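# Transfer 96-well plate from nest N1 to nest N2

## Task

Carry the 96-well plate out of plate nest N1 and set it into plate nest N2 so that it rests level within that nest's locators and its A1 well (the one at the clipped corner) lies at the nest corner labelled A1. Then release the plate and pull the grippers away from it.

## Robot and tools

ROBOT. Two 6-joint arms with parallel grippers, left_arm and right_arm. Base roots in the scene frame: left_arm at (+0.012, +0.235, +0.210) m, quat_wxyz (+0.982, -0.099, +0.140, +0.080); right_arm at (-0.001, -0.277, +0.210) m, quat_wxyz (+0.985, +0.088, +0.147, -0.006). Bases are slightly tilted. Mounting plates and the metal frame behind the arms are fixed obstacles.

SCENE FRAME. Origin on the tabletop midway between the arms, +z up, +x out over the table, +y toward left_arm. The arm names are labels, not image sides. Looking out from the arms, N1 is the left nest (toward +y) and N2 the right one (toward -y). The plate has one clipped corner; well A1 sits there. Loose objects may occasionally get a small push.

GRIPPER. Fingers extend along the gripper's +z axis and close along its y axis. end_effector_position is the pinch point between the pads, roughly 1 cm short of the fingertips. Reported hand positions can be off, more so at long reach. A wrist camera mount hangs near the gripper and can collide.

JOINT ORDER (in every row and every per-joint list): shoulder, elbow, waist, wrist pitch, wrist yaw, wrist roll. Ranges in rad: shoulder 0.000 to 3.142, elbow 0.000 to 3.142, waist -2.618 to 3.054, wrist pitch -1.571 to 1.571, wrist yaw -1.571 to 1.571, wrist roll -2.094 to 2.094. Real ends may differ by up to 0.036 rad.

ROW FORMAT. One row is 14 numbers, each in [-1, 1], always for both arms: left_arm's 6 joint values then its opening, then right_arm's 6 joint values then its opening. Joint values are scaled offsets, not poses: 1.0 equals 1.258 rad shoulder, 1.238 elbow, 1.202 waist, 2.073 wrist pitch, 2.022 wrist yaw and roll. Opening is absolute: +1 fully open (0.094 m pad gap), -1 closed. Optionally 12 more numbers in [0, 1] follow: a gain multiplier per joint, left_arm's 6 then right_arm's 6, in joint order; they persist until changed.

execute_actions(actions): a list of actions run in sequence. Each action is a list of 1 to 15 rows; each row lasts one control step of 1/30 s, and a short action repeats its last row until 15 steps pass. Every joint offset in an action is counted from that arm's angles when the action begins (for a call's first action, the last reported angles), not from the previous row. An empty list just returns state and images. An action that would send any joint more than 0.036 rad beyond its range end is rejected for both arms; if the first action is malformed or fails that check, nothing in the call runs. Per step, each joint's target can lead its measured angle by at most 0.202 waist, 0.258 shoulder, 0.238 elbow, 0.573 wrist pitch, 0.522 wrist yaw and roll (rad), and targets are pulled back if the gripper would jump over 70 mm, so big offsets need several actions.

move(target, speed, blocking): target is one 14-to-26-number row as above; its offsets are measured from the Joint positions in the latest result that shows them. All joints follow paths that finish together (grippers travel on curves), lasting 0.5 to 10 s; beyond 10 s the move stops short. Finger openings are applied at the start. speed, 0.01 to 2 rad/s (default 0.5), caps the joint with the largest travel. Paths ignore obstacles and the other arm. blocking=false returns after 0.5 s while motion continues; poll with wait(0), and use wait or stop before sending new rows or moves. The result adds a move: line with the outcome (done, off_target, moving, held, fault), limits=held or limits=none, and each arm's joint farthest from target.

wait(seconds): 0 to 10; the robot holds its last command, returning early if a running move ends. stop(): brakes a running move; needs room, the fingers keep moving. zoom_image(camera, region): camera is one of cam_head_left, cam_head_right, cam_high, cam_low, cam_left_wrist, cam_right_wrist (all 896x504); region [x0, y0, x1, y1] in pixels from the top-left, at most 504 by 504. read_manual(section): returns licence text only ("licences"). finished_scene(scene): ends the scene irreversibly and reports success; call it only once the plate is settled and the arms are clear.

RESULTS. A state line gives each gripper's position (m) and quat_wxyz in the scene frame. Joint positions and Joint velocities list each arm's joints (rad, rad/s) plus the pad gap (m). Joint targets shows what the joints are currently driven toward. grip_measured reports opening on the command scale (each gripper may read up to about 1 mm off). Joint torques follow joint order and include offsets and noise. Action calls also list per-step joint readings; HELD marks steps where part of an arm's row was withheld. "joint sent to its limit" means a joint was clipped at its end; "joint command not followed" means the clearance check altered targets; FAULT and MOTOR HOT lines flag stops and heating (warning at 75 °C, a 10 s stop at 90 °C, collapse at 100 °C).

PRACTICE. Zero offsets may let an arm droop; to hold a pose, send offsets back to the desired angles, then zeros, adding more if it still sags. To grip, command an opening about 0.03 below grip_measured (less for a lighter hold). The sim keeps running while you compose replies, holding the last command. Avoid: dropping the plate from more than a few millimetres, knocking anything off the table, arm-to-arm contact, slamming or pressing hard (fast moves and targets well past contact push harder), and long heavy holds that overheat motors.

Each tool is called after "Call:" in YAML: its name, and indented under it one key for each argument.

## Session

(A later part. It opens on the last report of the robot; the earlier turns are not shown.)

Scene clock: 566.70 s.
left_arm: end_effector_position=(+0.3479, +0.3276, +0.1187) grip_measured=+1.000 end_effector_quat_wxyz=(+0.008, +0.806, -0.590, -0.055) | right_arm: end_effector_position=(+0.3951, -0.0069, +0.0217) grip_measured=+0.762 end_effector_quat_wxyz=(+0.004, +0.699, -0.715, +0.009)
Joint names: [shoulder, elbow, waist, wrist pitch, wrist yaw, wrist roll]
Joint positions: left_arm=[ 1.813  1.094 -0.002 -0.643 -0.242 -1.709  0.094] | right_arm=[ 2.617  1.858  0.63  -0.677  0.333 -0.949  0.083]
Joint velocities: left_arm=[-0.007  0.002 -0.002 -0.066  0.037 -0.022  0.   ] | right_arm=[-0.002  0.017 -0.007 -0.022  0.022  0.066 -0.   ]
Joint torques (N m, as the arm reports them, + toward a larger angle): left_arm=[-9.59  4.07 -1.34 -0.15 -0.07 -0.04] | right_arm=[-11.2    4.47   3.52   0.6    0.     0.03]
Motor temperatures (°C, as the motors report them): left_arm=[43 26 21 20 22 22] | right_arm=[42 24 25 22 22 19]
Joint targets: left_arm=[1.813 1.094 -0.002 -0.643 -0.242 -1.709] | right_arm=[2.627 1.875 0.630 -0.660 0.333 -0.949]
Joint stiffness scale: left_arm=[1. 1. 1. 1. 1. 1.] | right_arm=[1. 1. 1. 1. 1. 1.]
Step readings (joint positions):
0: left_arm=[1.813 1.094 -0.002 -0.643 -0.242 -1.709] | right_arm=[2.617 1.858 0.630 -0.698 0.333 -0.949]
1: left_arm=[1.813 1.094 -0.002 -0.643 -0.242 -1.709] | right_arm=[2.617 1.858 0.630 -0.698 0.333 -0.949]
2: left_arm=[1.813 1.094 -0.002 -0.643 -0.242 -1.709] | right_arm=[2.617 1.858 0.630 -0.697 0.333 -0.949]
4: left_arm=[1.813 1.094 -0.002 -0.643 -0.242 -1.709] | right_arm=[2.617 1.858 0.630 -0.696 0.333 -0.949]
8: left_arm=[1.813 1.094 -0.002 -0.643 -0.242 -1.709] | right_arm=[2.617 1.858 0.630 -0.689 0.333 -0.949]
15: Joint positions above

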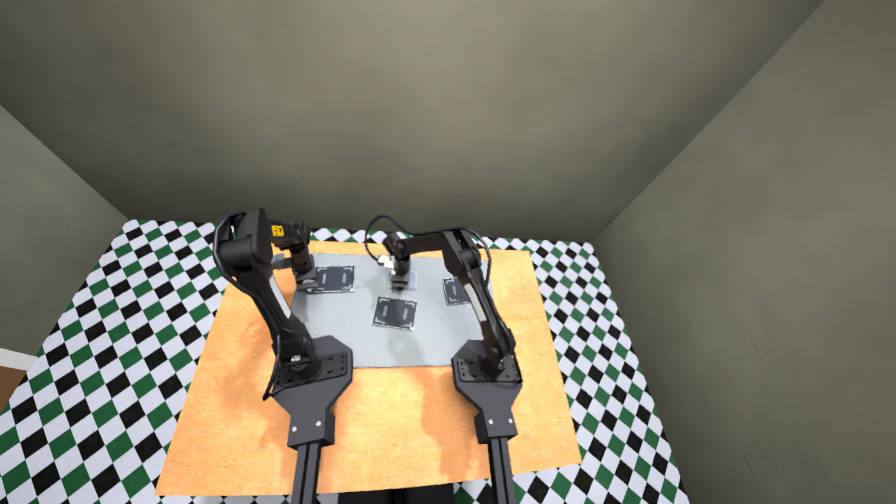

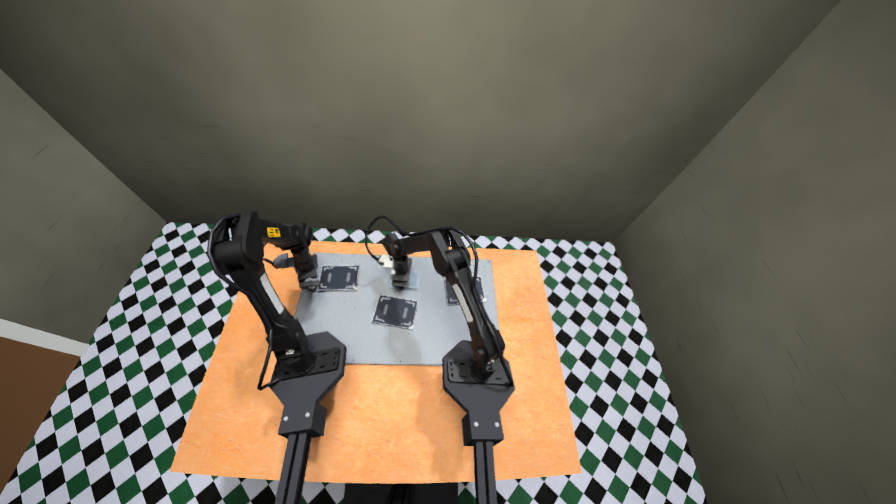

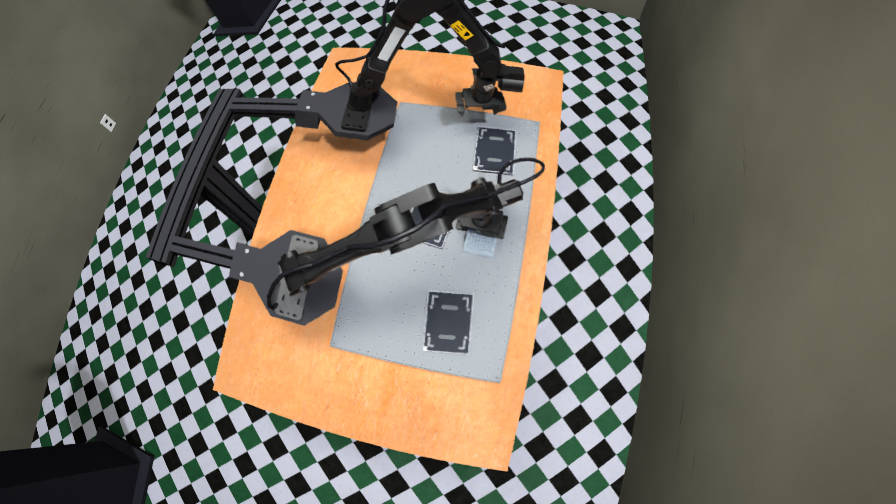

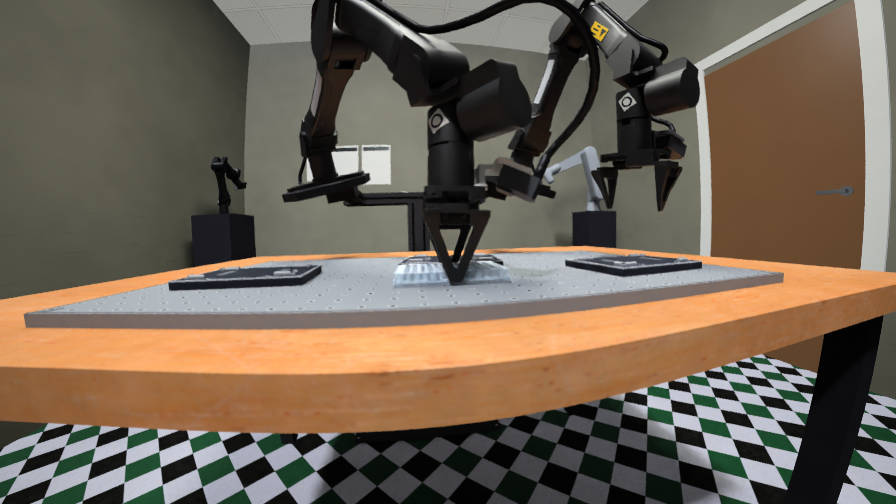

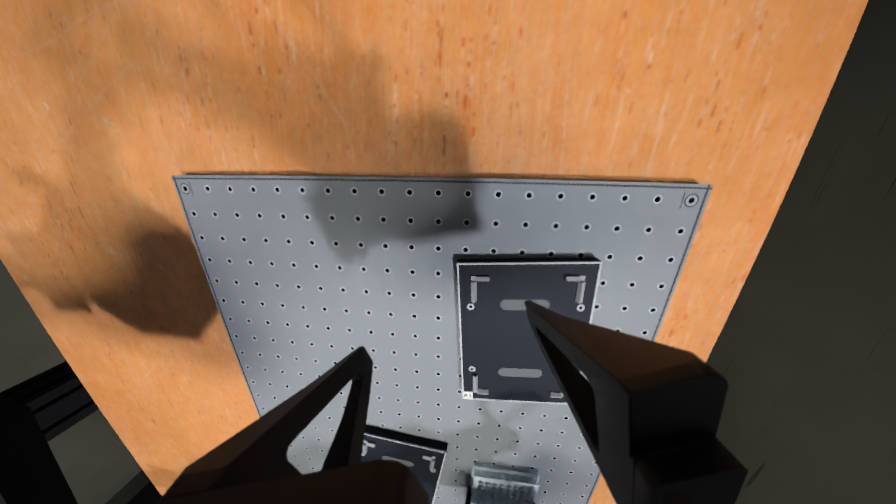

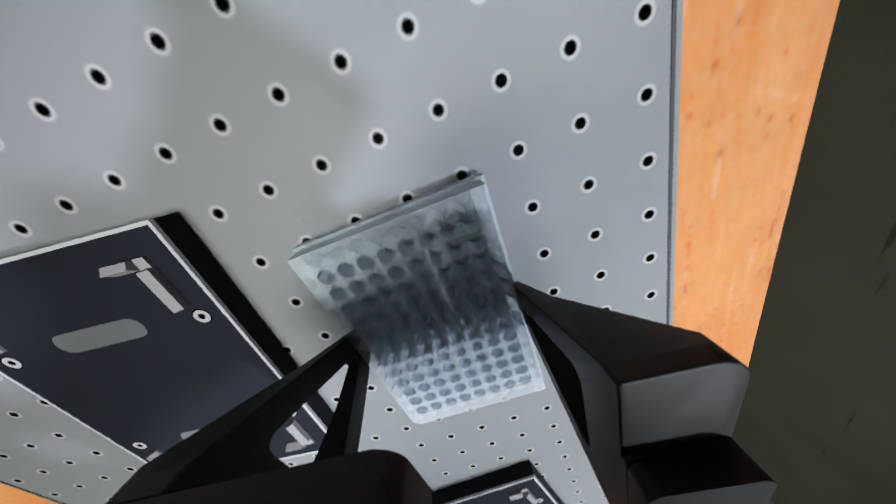

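Call:
execute_actions:
  actions:
    - [[0,0,0,0,0,0,1.0, 0.008,0.014,0,0.006,0,0,0.725],[0,0,0,0,0,0,1.0, 0.009,0.014,0,0.006,0,0,0.725],[0,0,0,0,0,0,1.0, 0.010,0.014,0,0.006,0,0,0.725],[0,0,0,0,0,0,1.0, 0.011,0.014,0,0.006,0,0,0.725],[0,0,0,0,0,0,1.0, 0.012,0.014,0,0.006,0,0,0.725],[0,0,0,0,0,0,1.0, 0.013,0.014,0,0.006,0,0,0.725],[0,0,0,0,0,0,1.0, 0.014,0.014,0,0.006,0,0,0.725],[0,0,0,0,0,0,1.0, 0.015,0.014,0,0.006,0,0,0.725],[0,0,0,0,0,0,1.0, 0.016,0.014,0,0.006,0,0,0.725]]

Scene clock: 573.53 s.
left_arm: end_effector_position=(+0.3479, +0.3276, +0.1187) grip_measured=+1.000 end_effector_quat_wxyz=(+0.008, +0.806, -0.590, -0.055) | right_arm: end_effector_position=(+0.3946, -0.0065, +0.0196) grip_measured=+0.762 end_effector_quat_wxyz=(+0.004, +0.699, -0.715, +0.009)
Joint names: [shoulder, elbow, waist, wrist pitch, wrist yaw, wrist roll]
Joint positions: left_arm=[ 1.813  1.094 -0.002 -0.643 -0.242 -1.709  0.094] | right_arm=[ 2.622  1.858  0.63  -0.672  0.334 -0.949  0.083]
Joint velocities: left_arm=[ 0.002  0.022 -0.002  0.022  0.081 -0.022  0.   ] | right_arm=[-0.007 -0.007 -0.007  0.037 -0.022  0.022 -0.   ]
Joint torques (N m, as the arm reports them, + toward a larger angle): left_arm=[-9.58  4.07 -1.34 -0.15 -0.07 -0.04] | right_arm=[-10.88   4.48   3.54   0.54   0.     0.01]
Motor temperatures (°C, as the motors report them): left_arm=[43 26 21 20 22 22] | right_arm=[42 24 25 22 22 19]
Joint targets: left_arm=[1.813 1.094 -0.002 -0.643 -0.242 -1.709] | right_arm=[2.637 1.875 0.630 -0.665 0.333 -0.949]
Joint stiffness scale: left_arm=[1. 1. 1. 1. 1. 1.] | right_arm=[1. 1. 1. 1. 1. 1.]
Step readings (joint positions):
0: left_arm=[1.813 1.094 -0.002 -0.643 -0.242 -1.709] | right_arm=[2.617 1.858 0.630 -0.673 0.333 -0.949]
1: left_arm=[1.813 1.094 -0.002 -0.643 -0.242 -1.709] | right_arm=[2.617 1.858 0.630 -0.673 0.333 -0.949]
2: left_arm=[1.813 1.094 -0.002 -0.643 -0.242 -1.709] | right_arm=[2.617 1.858 0.630 -0.673 0.333 -0.949]
4: left_arm=[1.813 1.094 -0.002 -0.643 -0.242 -1.709] | right_arm=[2.619 1.858 0.630 -0.673 0.333 -0.949]
8: left_arm=[1.813 1.094 -0.002 -0.643 -0.242 -1.709] | right_arm=[2.622 1.858 0.630 -0.672 0.334 -0.949]
15: Joint positions above

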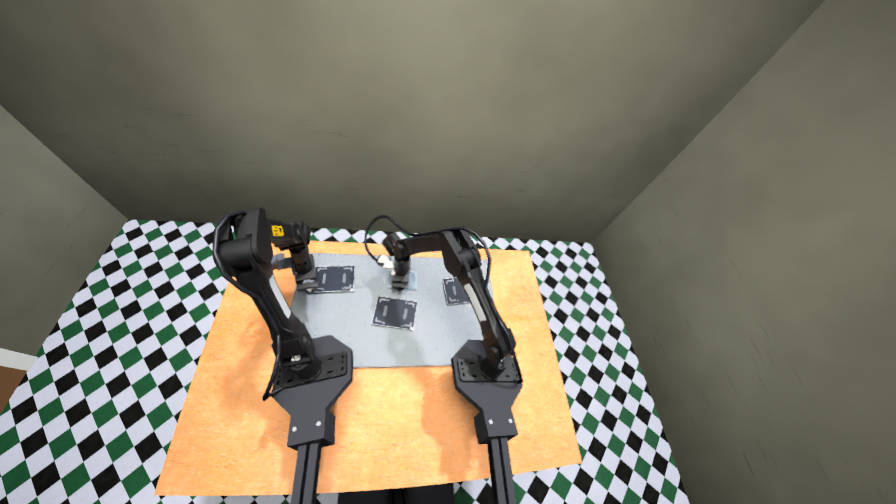

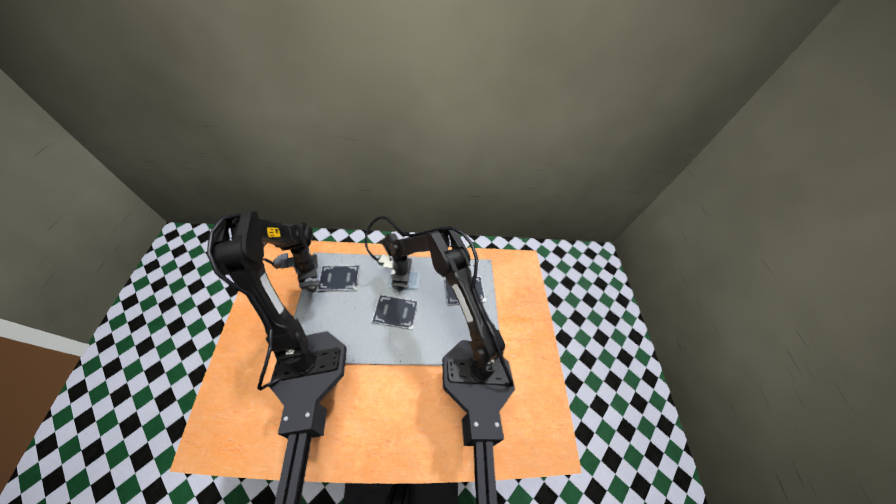

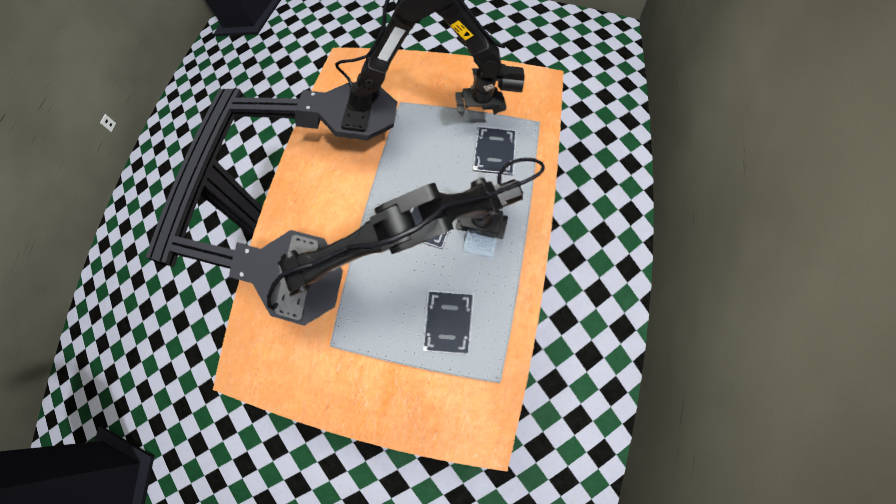

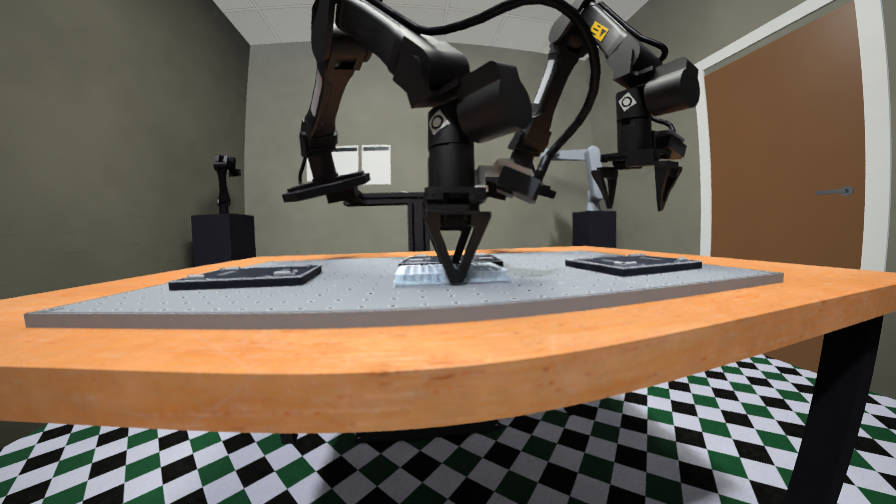

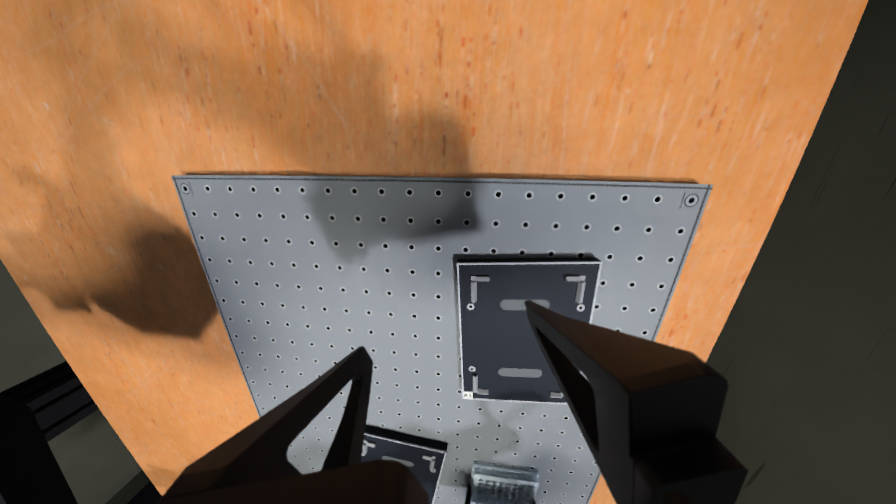

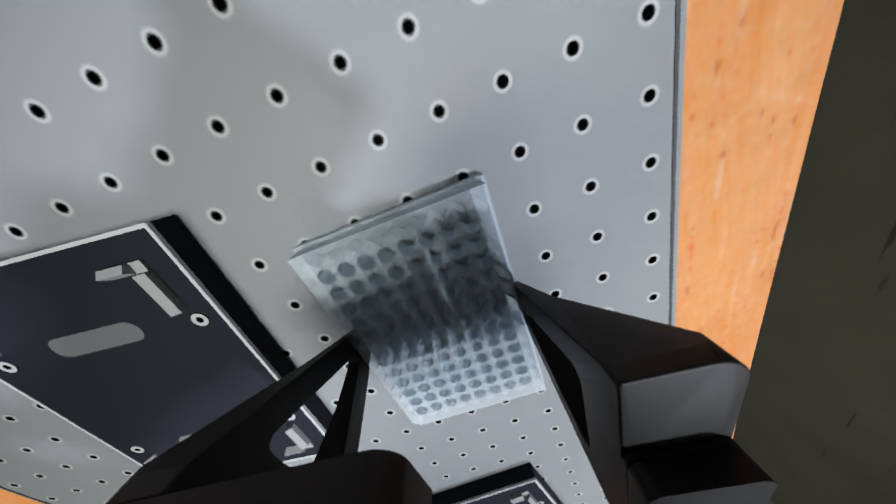

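Call:
execute_actions:
  actions:
    - [[0,0,0,0,0,0,1.0, 0.004,0.010,0,0,0,0,0.735],[0,0,0,0,0,0,1.0, 0.002,0.010,0,0,0,0,0.745],[0,0,0,0,0,0,1.0, 0,0.010,0,0,0,0,0.755],[0,0,0,0,0,0,1.0, 0,0.010,0,0,0,0,0.765],[0,0,0,0,0,0,1.0, 0,0.010,0,0,0,0,0.775],[0,0,0,0,0,0,1.0, 0,0.010,0,0,0,0,0.785],[0,0,0,0,0,0,1.0, 0,0.010,0,0,0,0,0.80],[0,0,0,0,0,0,1.0, 0,0.010,0,0,0,0,0.82],[0,0,0,0,0,0,1.0, 0,0.010,0,0,0,0,0.84],[0,0,0,0,0,0,1.0, 0,0.010,0,0,0,0,0.87],[0,0,0,0,0,0,1.0, -0.005,0.010,0,0,0,0,0.90],[0,0,0,0,0,0,1.0, -0.010,0.010,0,0,0,0,0.93],[0,0,0,0,0,0,1.0, -0.014,0.010,0,0,0,0,0.96],[0,0,0,0,0,0,1.0, -0.018,0.010,0,0,0,0,1.0],[0,0,0,0,0,0,1.0, -0.018,0.010,0,0,0,0,1.0]]
    - [[0,0,0,0,0,0,1.0, -0.020,0.010,0.002,0,0,0,1.0],[0,0,0,0,0,0,1.0, -0.023,0.010,0.004,-0.002,0,0,1.0],[0,0,0,0,0,0,1.0, -0.027,0.010,0.006,-0.004,0,0,1.0],[0,0,0,0,0,0,1.0, -0.031,0.010,0.008,-0.007,0,0,1.0],[0,0,0,0,0,0,1.0, -0.035,0.010,0.010,-0.010,0,0,1.0],[0,0,0,0,0,0,1.0, -0.039,0.010,0.012,-0.012,0,0,1.0],[0,0,0,0,0,0,1.0, -0.043,0.010,0.014,-0.015,0,0,1.0],[0,0,0,0,0,0,1.0, -0.047,0.010,0.016,-0.017,0,0,1.0],[0,0,0,0,0,0,1.0, -0.051,0.010,0.017,-0.020,0,0,1.0],[0,0,0,0,0,0,1.0, -0.055,0.010,0.018,-0.022,0,0,1.0],[0,0,0,0,0,0,1.0, -0.059,0.010,0.019,-0.025,0,0,1.0],[0,0,0,0,0,0,1.0, -0.063,0.010,0.020,-0.027,0,0,1.0],[0,0,0,0,0,0,1.0, -0.067,0.010,0.021,-0.030,0,0,1.0],[0,0,0,0,0,0,1.0, -0.071,0.010,0.022,-0.032,0,0,1.0],[0,0,0,0,0,0,1.0, -0.075,0.010,0.023,-0.034,0,0,1.0]]

Scene clock: 594.03 s.
left_arm: end_effector_position=(+0.3479, +0.3276, +0.1187) grip_measured=+1.000 end_effector_quat_wxyz=(+0.008, +0.806, -0.590, -0.055) | right_arm: end_effector_position=(+0.4014, -0.0099, +0.0405) grip_measured=+1.000 end_effector_quat_wxyz=(+0.002, +0.698, -0.716, +0.009)
Joint names: [shoulder, elbow, waist, wrist pitch, wrist yaw, wrist roll]
Joint positions: left_arm=[ 1.813  1.094 -0.002 -0.643 -0.242 -1.709  0.094] | right_arm=[ 2.572  1.858  0.631 -0.715  0.334 -0.949  0.094]
Joint velocities: left_arm=[-0.027 -0.002  0.007 -0.037  0.066  0.051  0.   ] | right_arm=[-0.203  0.002  0.017 -0.081  0.037  0.022  0.   ]
Joint torques (N m, as the arm reports them, + toward a larger angle): left_arm=[-9.58  4.08 -1.34 -0.15 -0.07 -0.04] | right_arm=[-14.52   4.31   5.32   0.33   0.02   0.02]
Motor temperatures (°C, as the motors report them): left_arm=[43 26 21 20 22 22] | right_arm=[42 24 25 22 22 19]
Joint targets: left_arm=[1.813 1.094 -0.002 -0.643 -0.242 -1.709] | right_arm=[2.527 1.870 0.658 -0.743 0.334 -0.949]
Joint stiffness scale: left_arm=[1. 1. 1. 1. 1. 1.] | right_arm=[1. 1. 1. 1. 1. 1.]
Step readings (joint positions; steps 1 to 15: 1st action; 16 to 30: 2nd action):
0: left_arm=[1.813 1.094 -0.002 -0.643 -0.242 -1.709] | right_arm=[2.622 1.858 0.630 -0.672 0.334 -0.949]
1: left_arm=[1.813 1.094 -0.002 -0.643 -0.242 -1.709] | right_arm=[2.622 1.858 0.630 -0.672 0.334 -0.949]
2: left_arm=[1.813 1.094 -0.002 -0.643 -0.242 -1.709] | right_arm=[2.622 1.858 0.630 -0.672 0.334 -0.949]
4: left_arm=[1.813 1.094 -0.002 -0.643 -0.242 -1.709] | right_arm=[2.622 1.858 0.630 -0.672 0.334 -0.949]
8: left_arm=[1.813 1.094 -0.002 -0.643 -0.242 -1.709] | right_arm=[2.622 1.858 0.630 -0.672 0.334 -0.949]
15: left_arm=[1.813 1.094 -0.002 -0.643 -0.242 -1.709] | right_arm=[2.622 1.858 0.630 -0.672 0.334 -0.949]
16: left_arm=[1.813 1.094 -0.002 -0.643 -0.242 -1.709] | right_arm=[2.622 1.858 0.630 -0.672 0.334 -0.949]
17: left_arm=[1.813 1.094 -0.002 -0.643 -0.242 -1.709] | right_arm=[2.622 1.858 0.630 -0.672 0.334 -0.949]
19: left_arm=[1.813 1.094 -0.002 -0.643 -0.242 -1.709] | right_arm=[2.621 1.858 0.630 -0.673 0.334 -0.949]
23: left_arm=[1.813 1.094 -0.002 -0.643 -0.242 -1.709] | right_arm=[2.615 1.858 0.630 -0.685 0.334 -0.949]
30: Joint positions above

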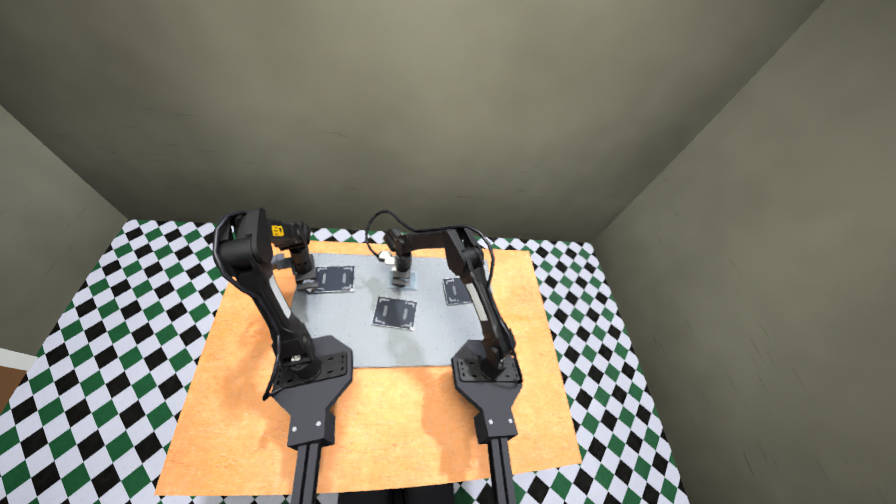

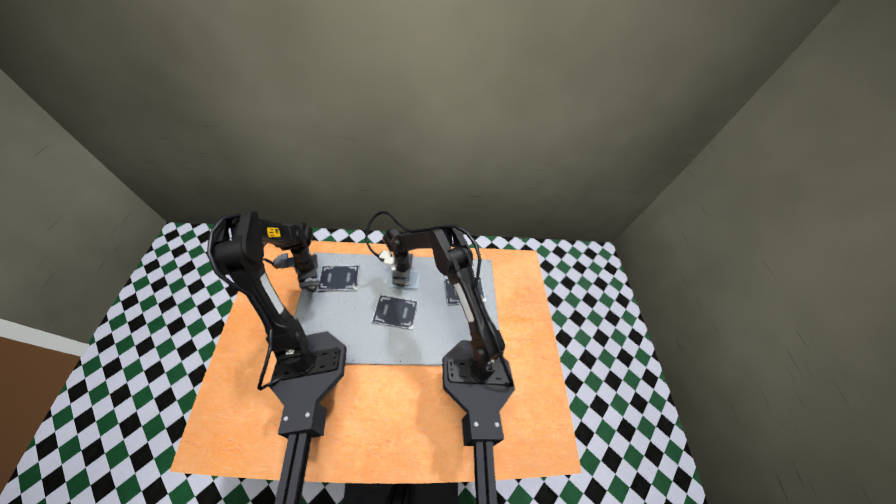

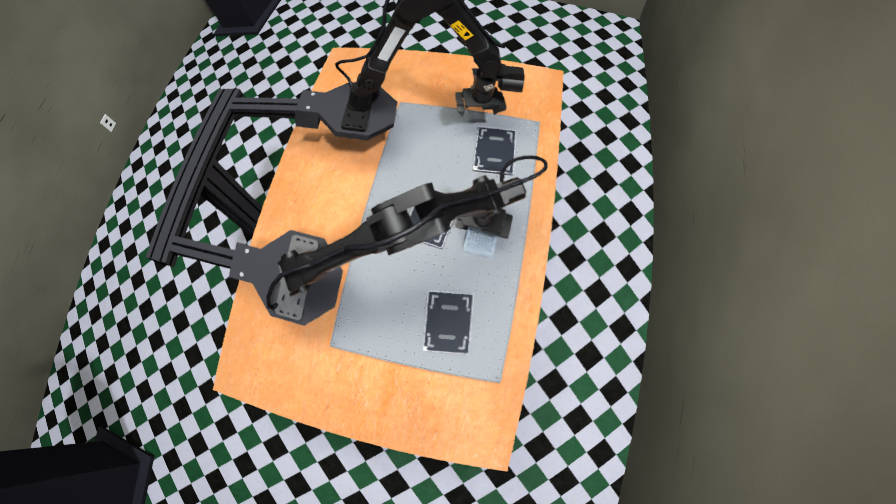

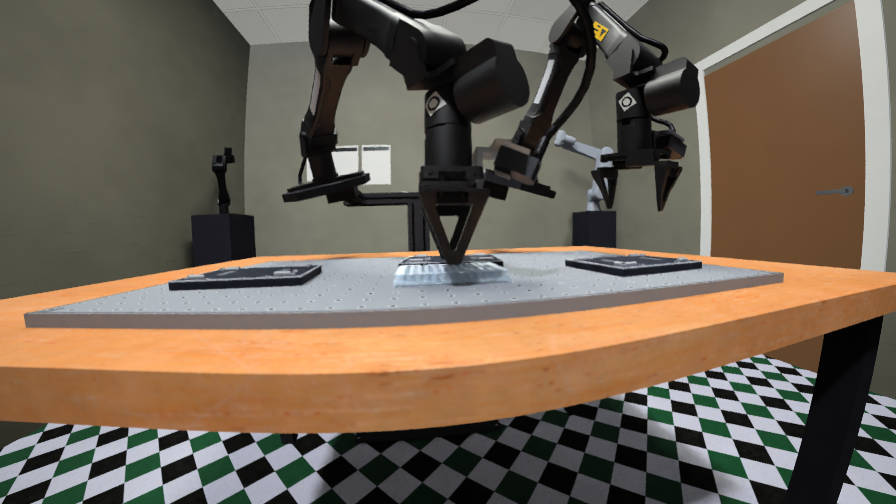

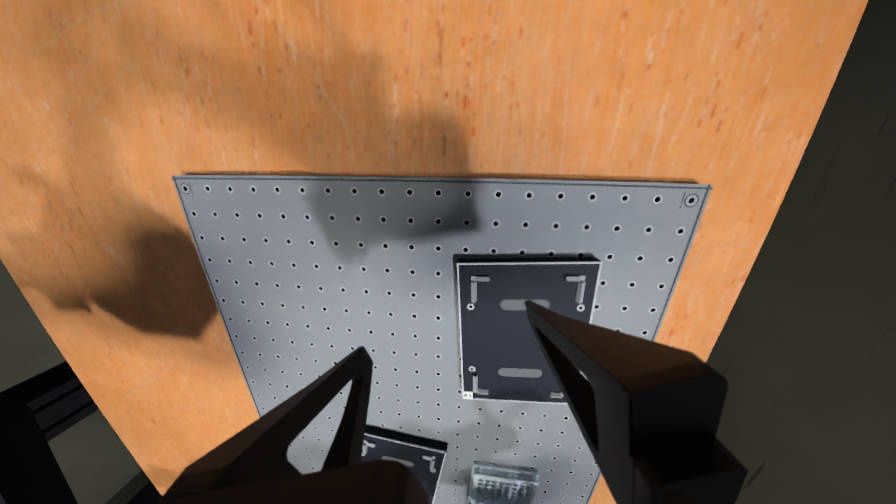

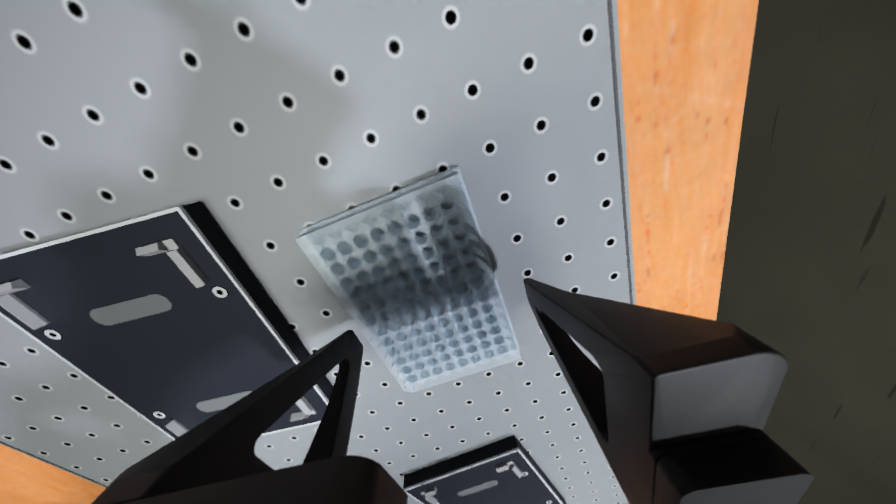

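Call:
move:
  target: [0.462,0.483,-0.664,-0.063,-0.053,0.99,1.0, -0.574,-0.653,-0.608,0.128,0,0,1.0]
  speed: 0.9

Scene clock: 637.20 s.
left_arm: end_effector_position=(+0.3925, -0.0022, +0.0993) grip_measured=+1.000 end_effector_quat_wxyz=(-0.003, +0.436, +0.900, +0.004) | right_arm: end_effector_position=(+0.3551, -0.3647, +0.0899) grip_measured=+1.000 end_effector_quat_wxyz=(-0.057, -0.398, +0.913, -0.077)
Joint names: [shoulder, elbow, waist, wrist pitch, wrist yaw, wrist roll]
Joint positions: left_arm=[ 2.392  1.663 -0.791 -0.762 -0.34   0.286  0.094] | right_arm=[ 1.882  1.067 -0.097 -0.463  0.334 -0.949  0.094]
Joint velocities: left_arm=[ 0.022 -0.002  0.002 -0.037  0.007  0.007  0.   ] | right_arm=[-0.012 -0.007 -0.022 -0.022 -0.007 -0.007  0.   ]
Joint torques (N m, as the arm reports them, + toward a larger angle): left_arm=[-12.41   6.98  -4.62  -0.13  -0.12   0.  ] | right_arm=[-11.21   1.48   0.8    0.59   0.1    0.02]
Motor temperatures (°C, as the motors report them): left_arm=[43 26 21 20 22 22] | right_arm=[47 24 25 21 22 19]
Joint targets: left_arm=[2.394 1.692 -0.800 -0.773 -0.349 0.293] | right_arm=[1.850 1.049 -0.100 -0.450 0.333 -0.949]
Joint stiffness scale: left_arm=[1. 1. 1. 1. 1. 1.] | right_arm=[1. 1. 1. 1. 1. 1.]
move: off_target (left_arm, right_arm); limits=none; left_arm: farthest joint: the elbow, 0.029 radians from its target (0.598 radians at the start); right_arm: farthest joint: the shoulder, 0.032 radians from its target (0.705 radians at the start)

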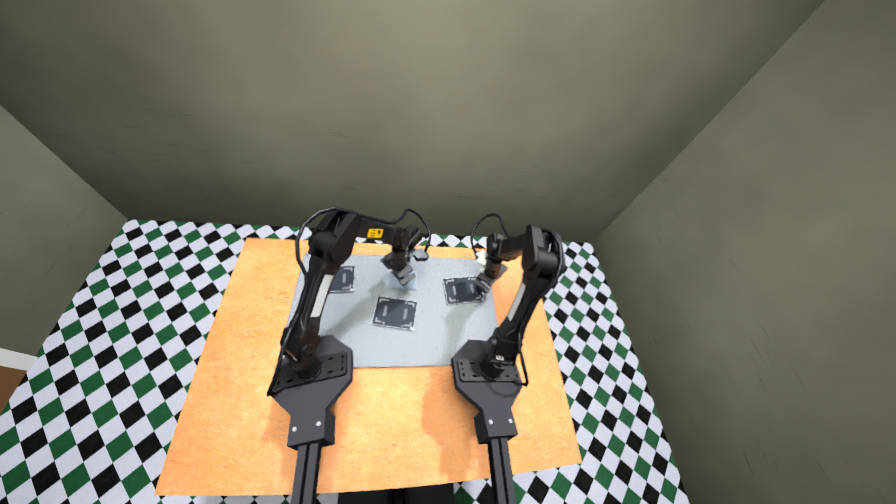

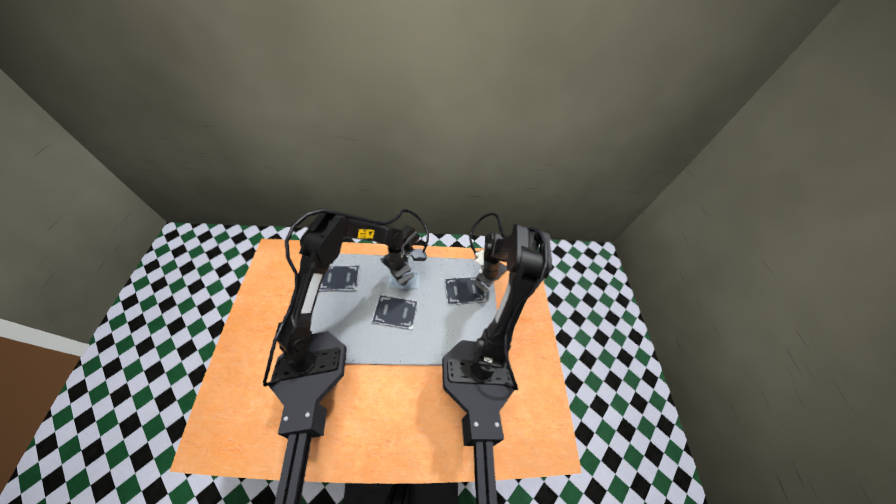

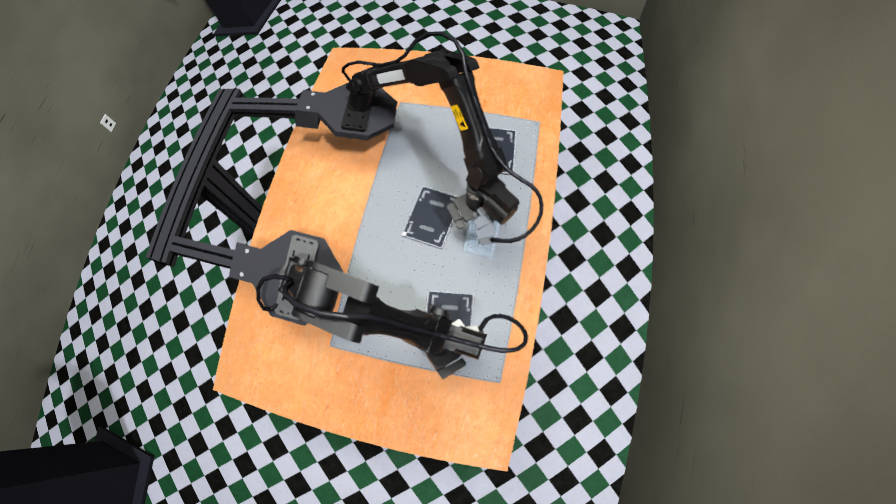

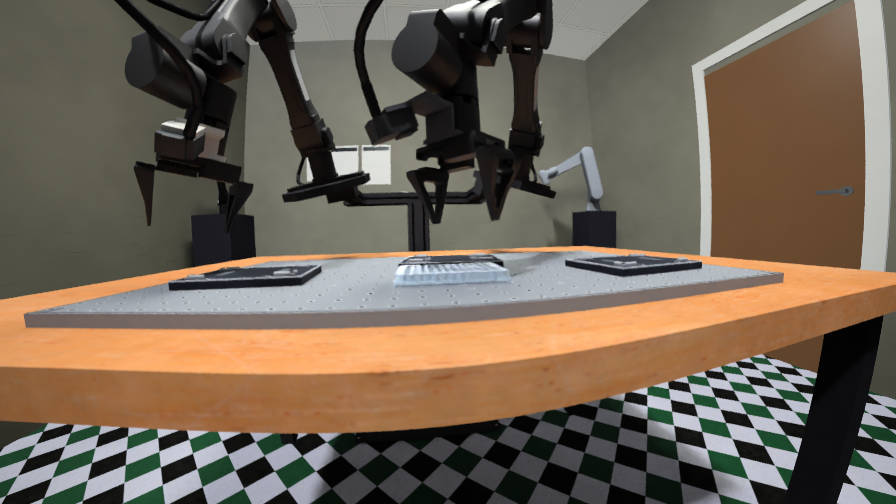

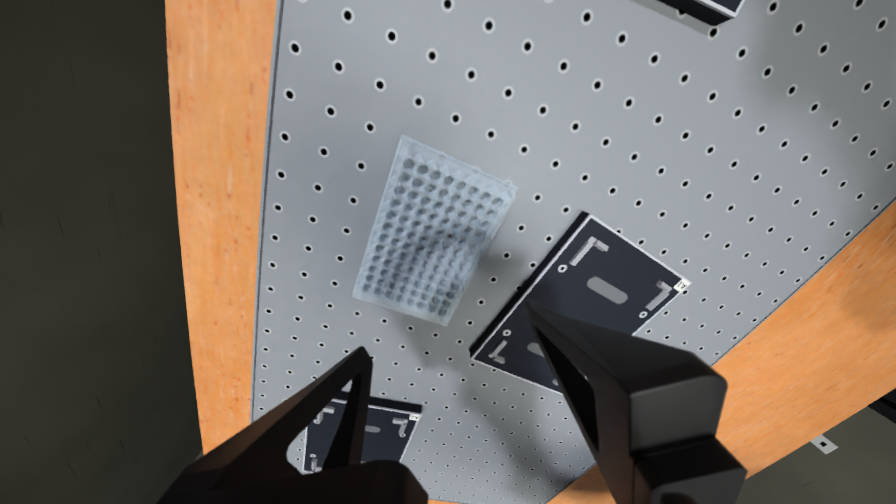

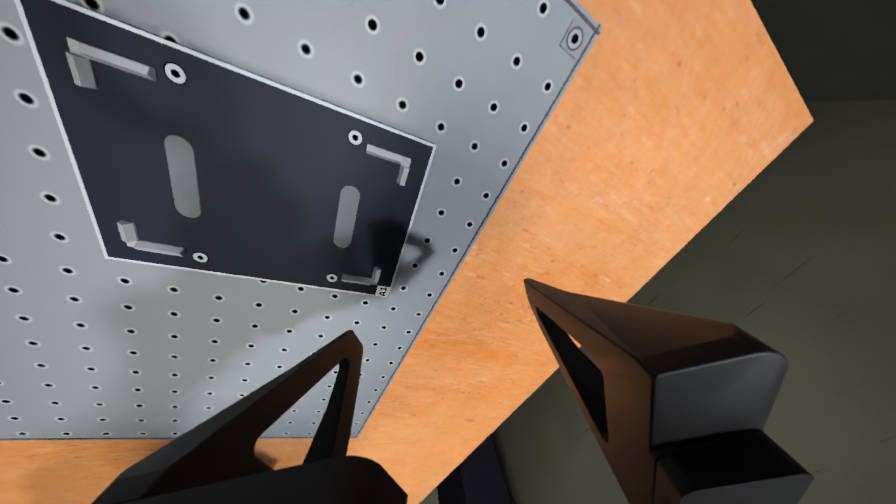

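Call:
zoom_image:
  camera: "cam_left_wrist"
  region: [330, 110, 550, 340]

Region (330, 110, 550, 340) of cam_left_wrist's 896x504 image, scaled by 2.191, with more detail than that image has; it fills the left 482 columns of this view, and the rest is white.

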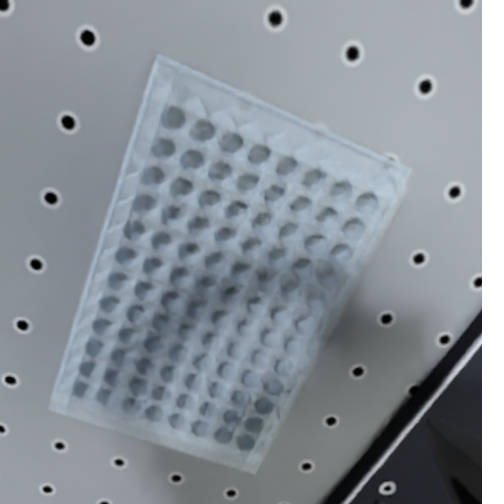

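Call:
move:
  target: [0.044,0.012,0.027,0.039,0,0.344,1.0, -0.02,0,0,0,0,0,1.0]
  speed: 0.7

Scene clock: 653.17 s.
left_arm: end_effector_position=(+0.3991, +0.0009, +0.0751) grip_measured=+1.000 end_effector_quat_wxyz=(+0.001, +0.702, +0.712, +0.005) | right_arm: end_effector_position=(+0.3552, -0.3648, +0.0899) grip_measured=+1.000 end_effector_quat_wxyz=(-0.057, -0.398, +0.913, -0.077)
Joint names: [shoulder, elbow, waist, wrist pitch, wrist yaw, wrist roll]
Joint positions: left_arm=[ 2.442  1.663 -0.761 -0.692 -0.34   0.975  0.094] | right_arm=[ 1.882  1.067 -0.097 -0.463  0.334 -0.949  0.094]
Joint velocities: left_arm=[-0.002  0.007  0.012 -0.037 -0.007 -0.007  0.   ] | right_arm=[ 0.022 -0.007  0.002  0.037 -0.022 -0.007  0.   ]
Joint torques (N m, as the arm reports them, + toward a larger angle): left_arm=[-12.39   5.69  -3.8    0.1   -0.03   0.01] | right_arm=[-10.72   2.74   0.97   0.43   0.11   0.02]
Motor temperatures (°C, as the motors report them): left_arm=[46 27 21 20 22 22] | right_arm=[45 23 25 22 22 19]
Joint targets: left_arm=[2.447 1.678 -0.759 -0.681 -0.340 0.982] | right_arm=[1.856 1.067 -0.097 -0.463 0.334 -0.949]
Joint stiffness scale: left_arm=[1. 1. 1. 1. 1. 1.] | right_arm=[1. 1. 1. 1. 1. 1.]
move: off_target (right_arm); limits=none; left_arm: farthest joint: the elbow, 0.015 radians from its target (0.015 radians at the start); right_arm: farthest joint: the shoulder, 0.025 radians from its target (0.025 radians at the start)

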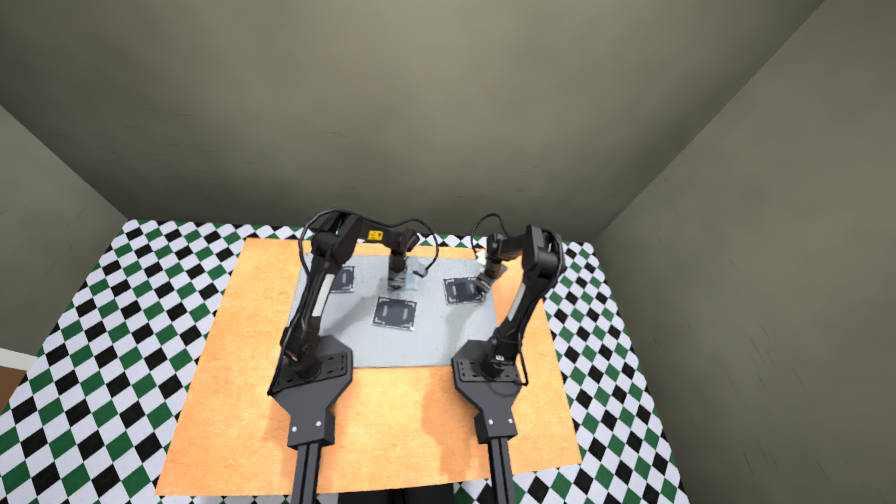

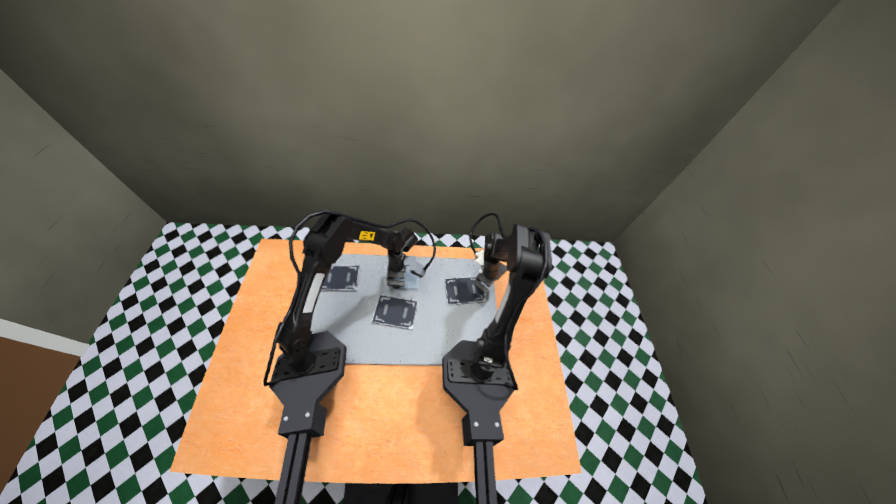

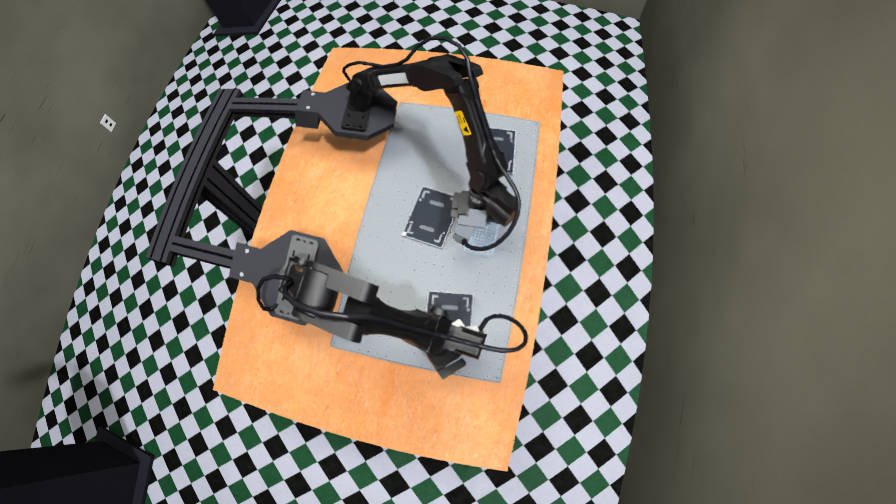

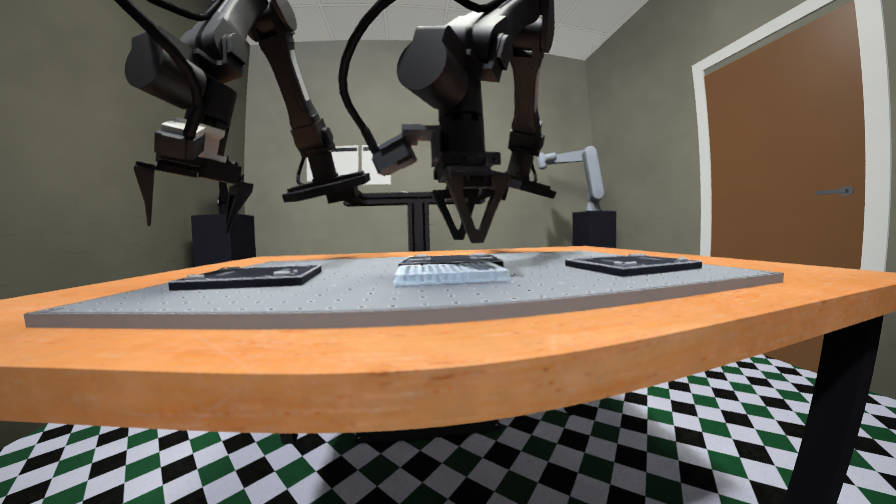

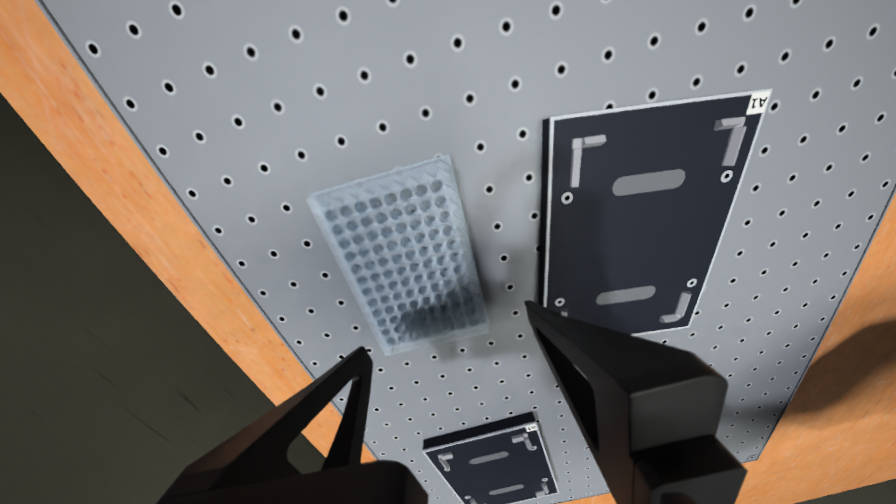

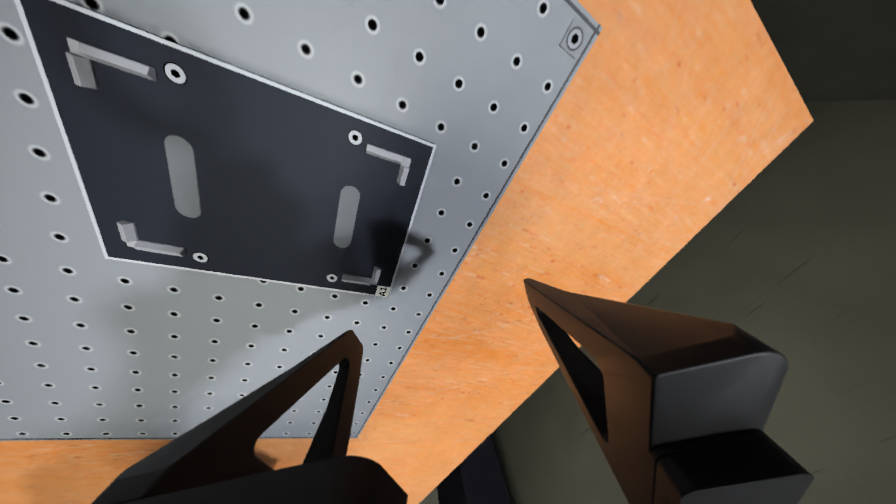

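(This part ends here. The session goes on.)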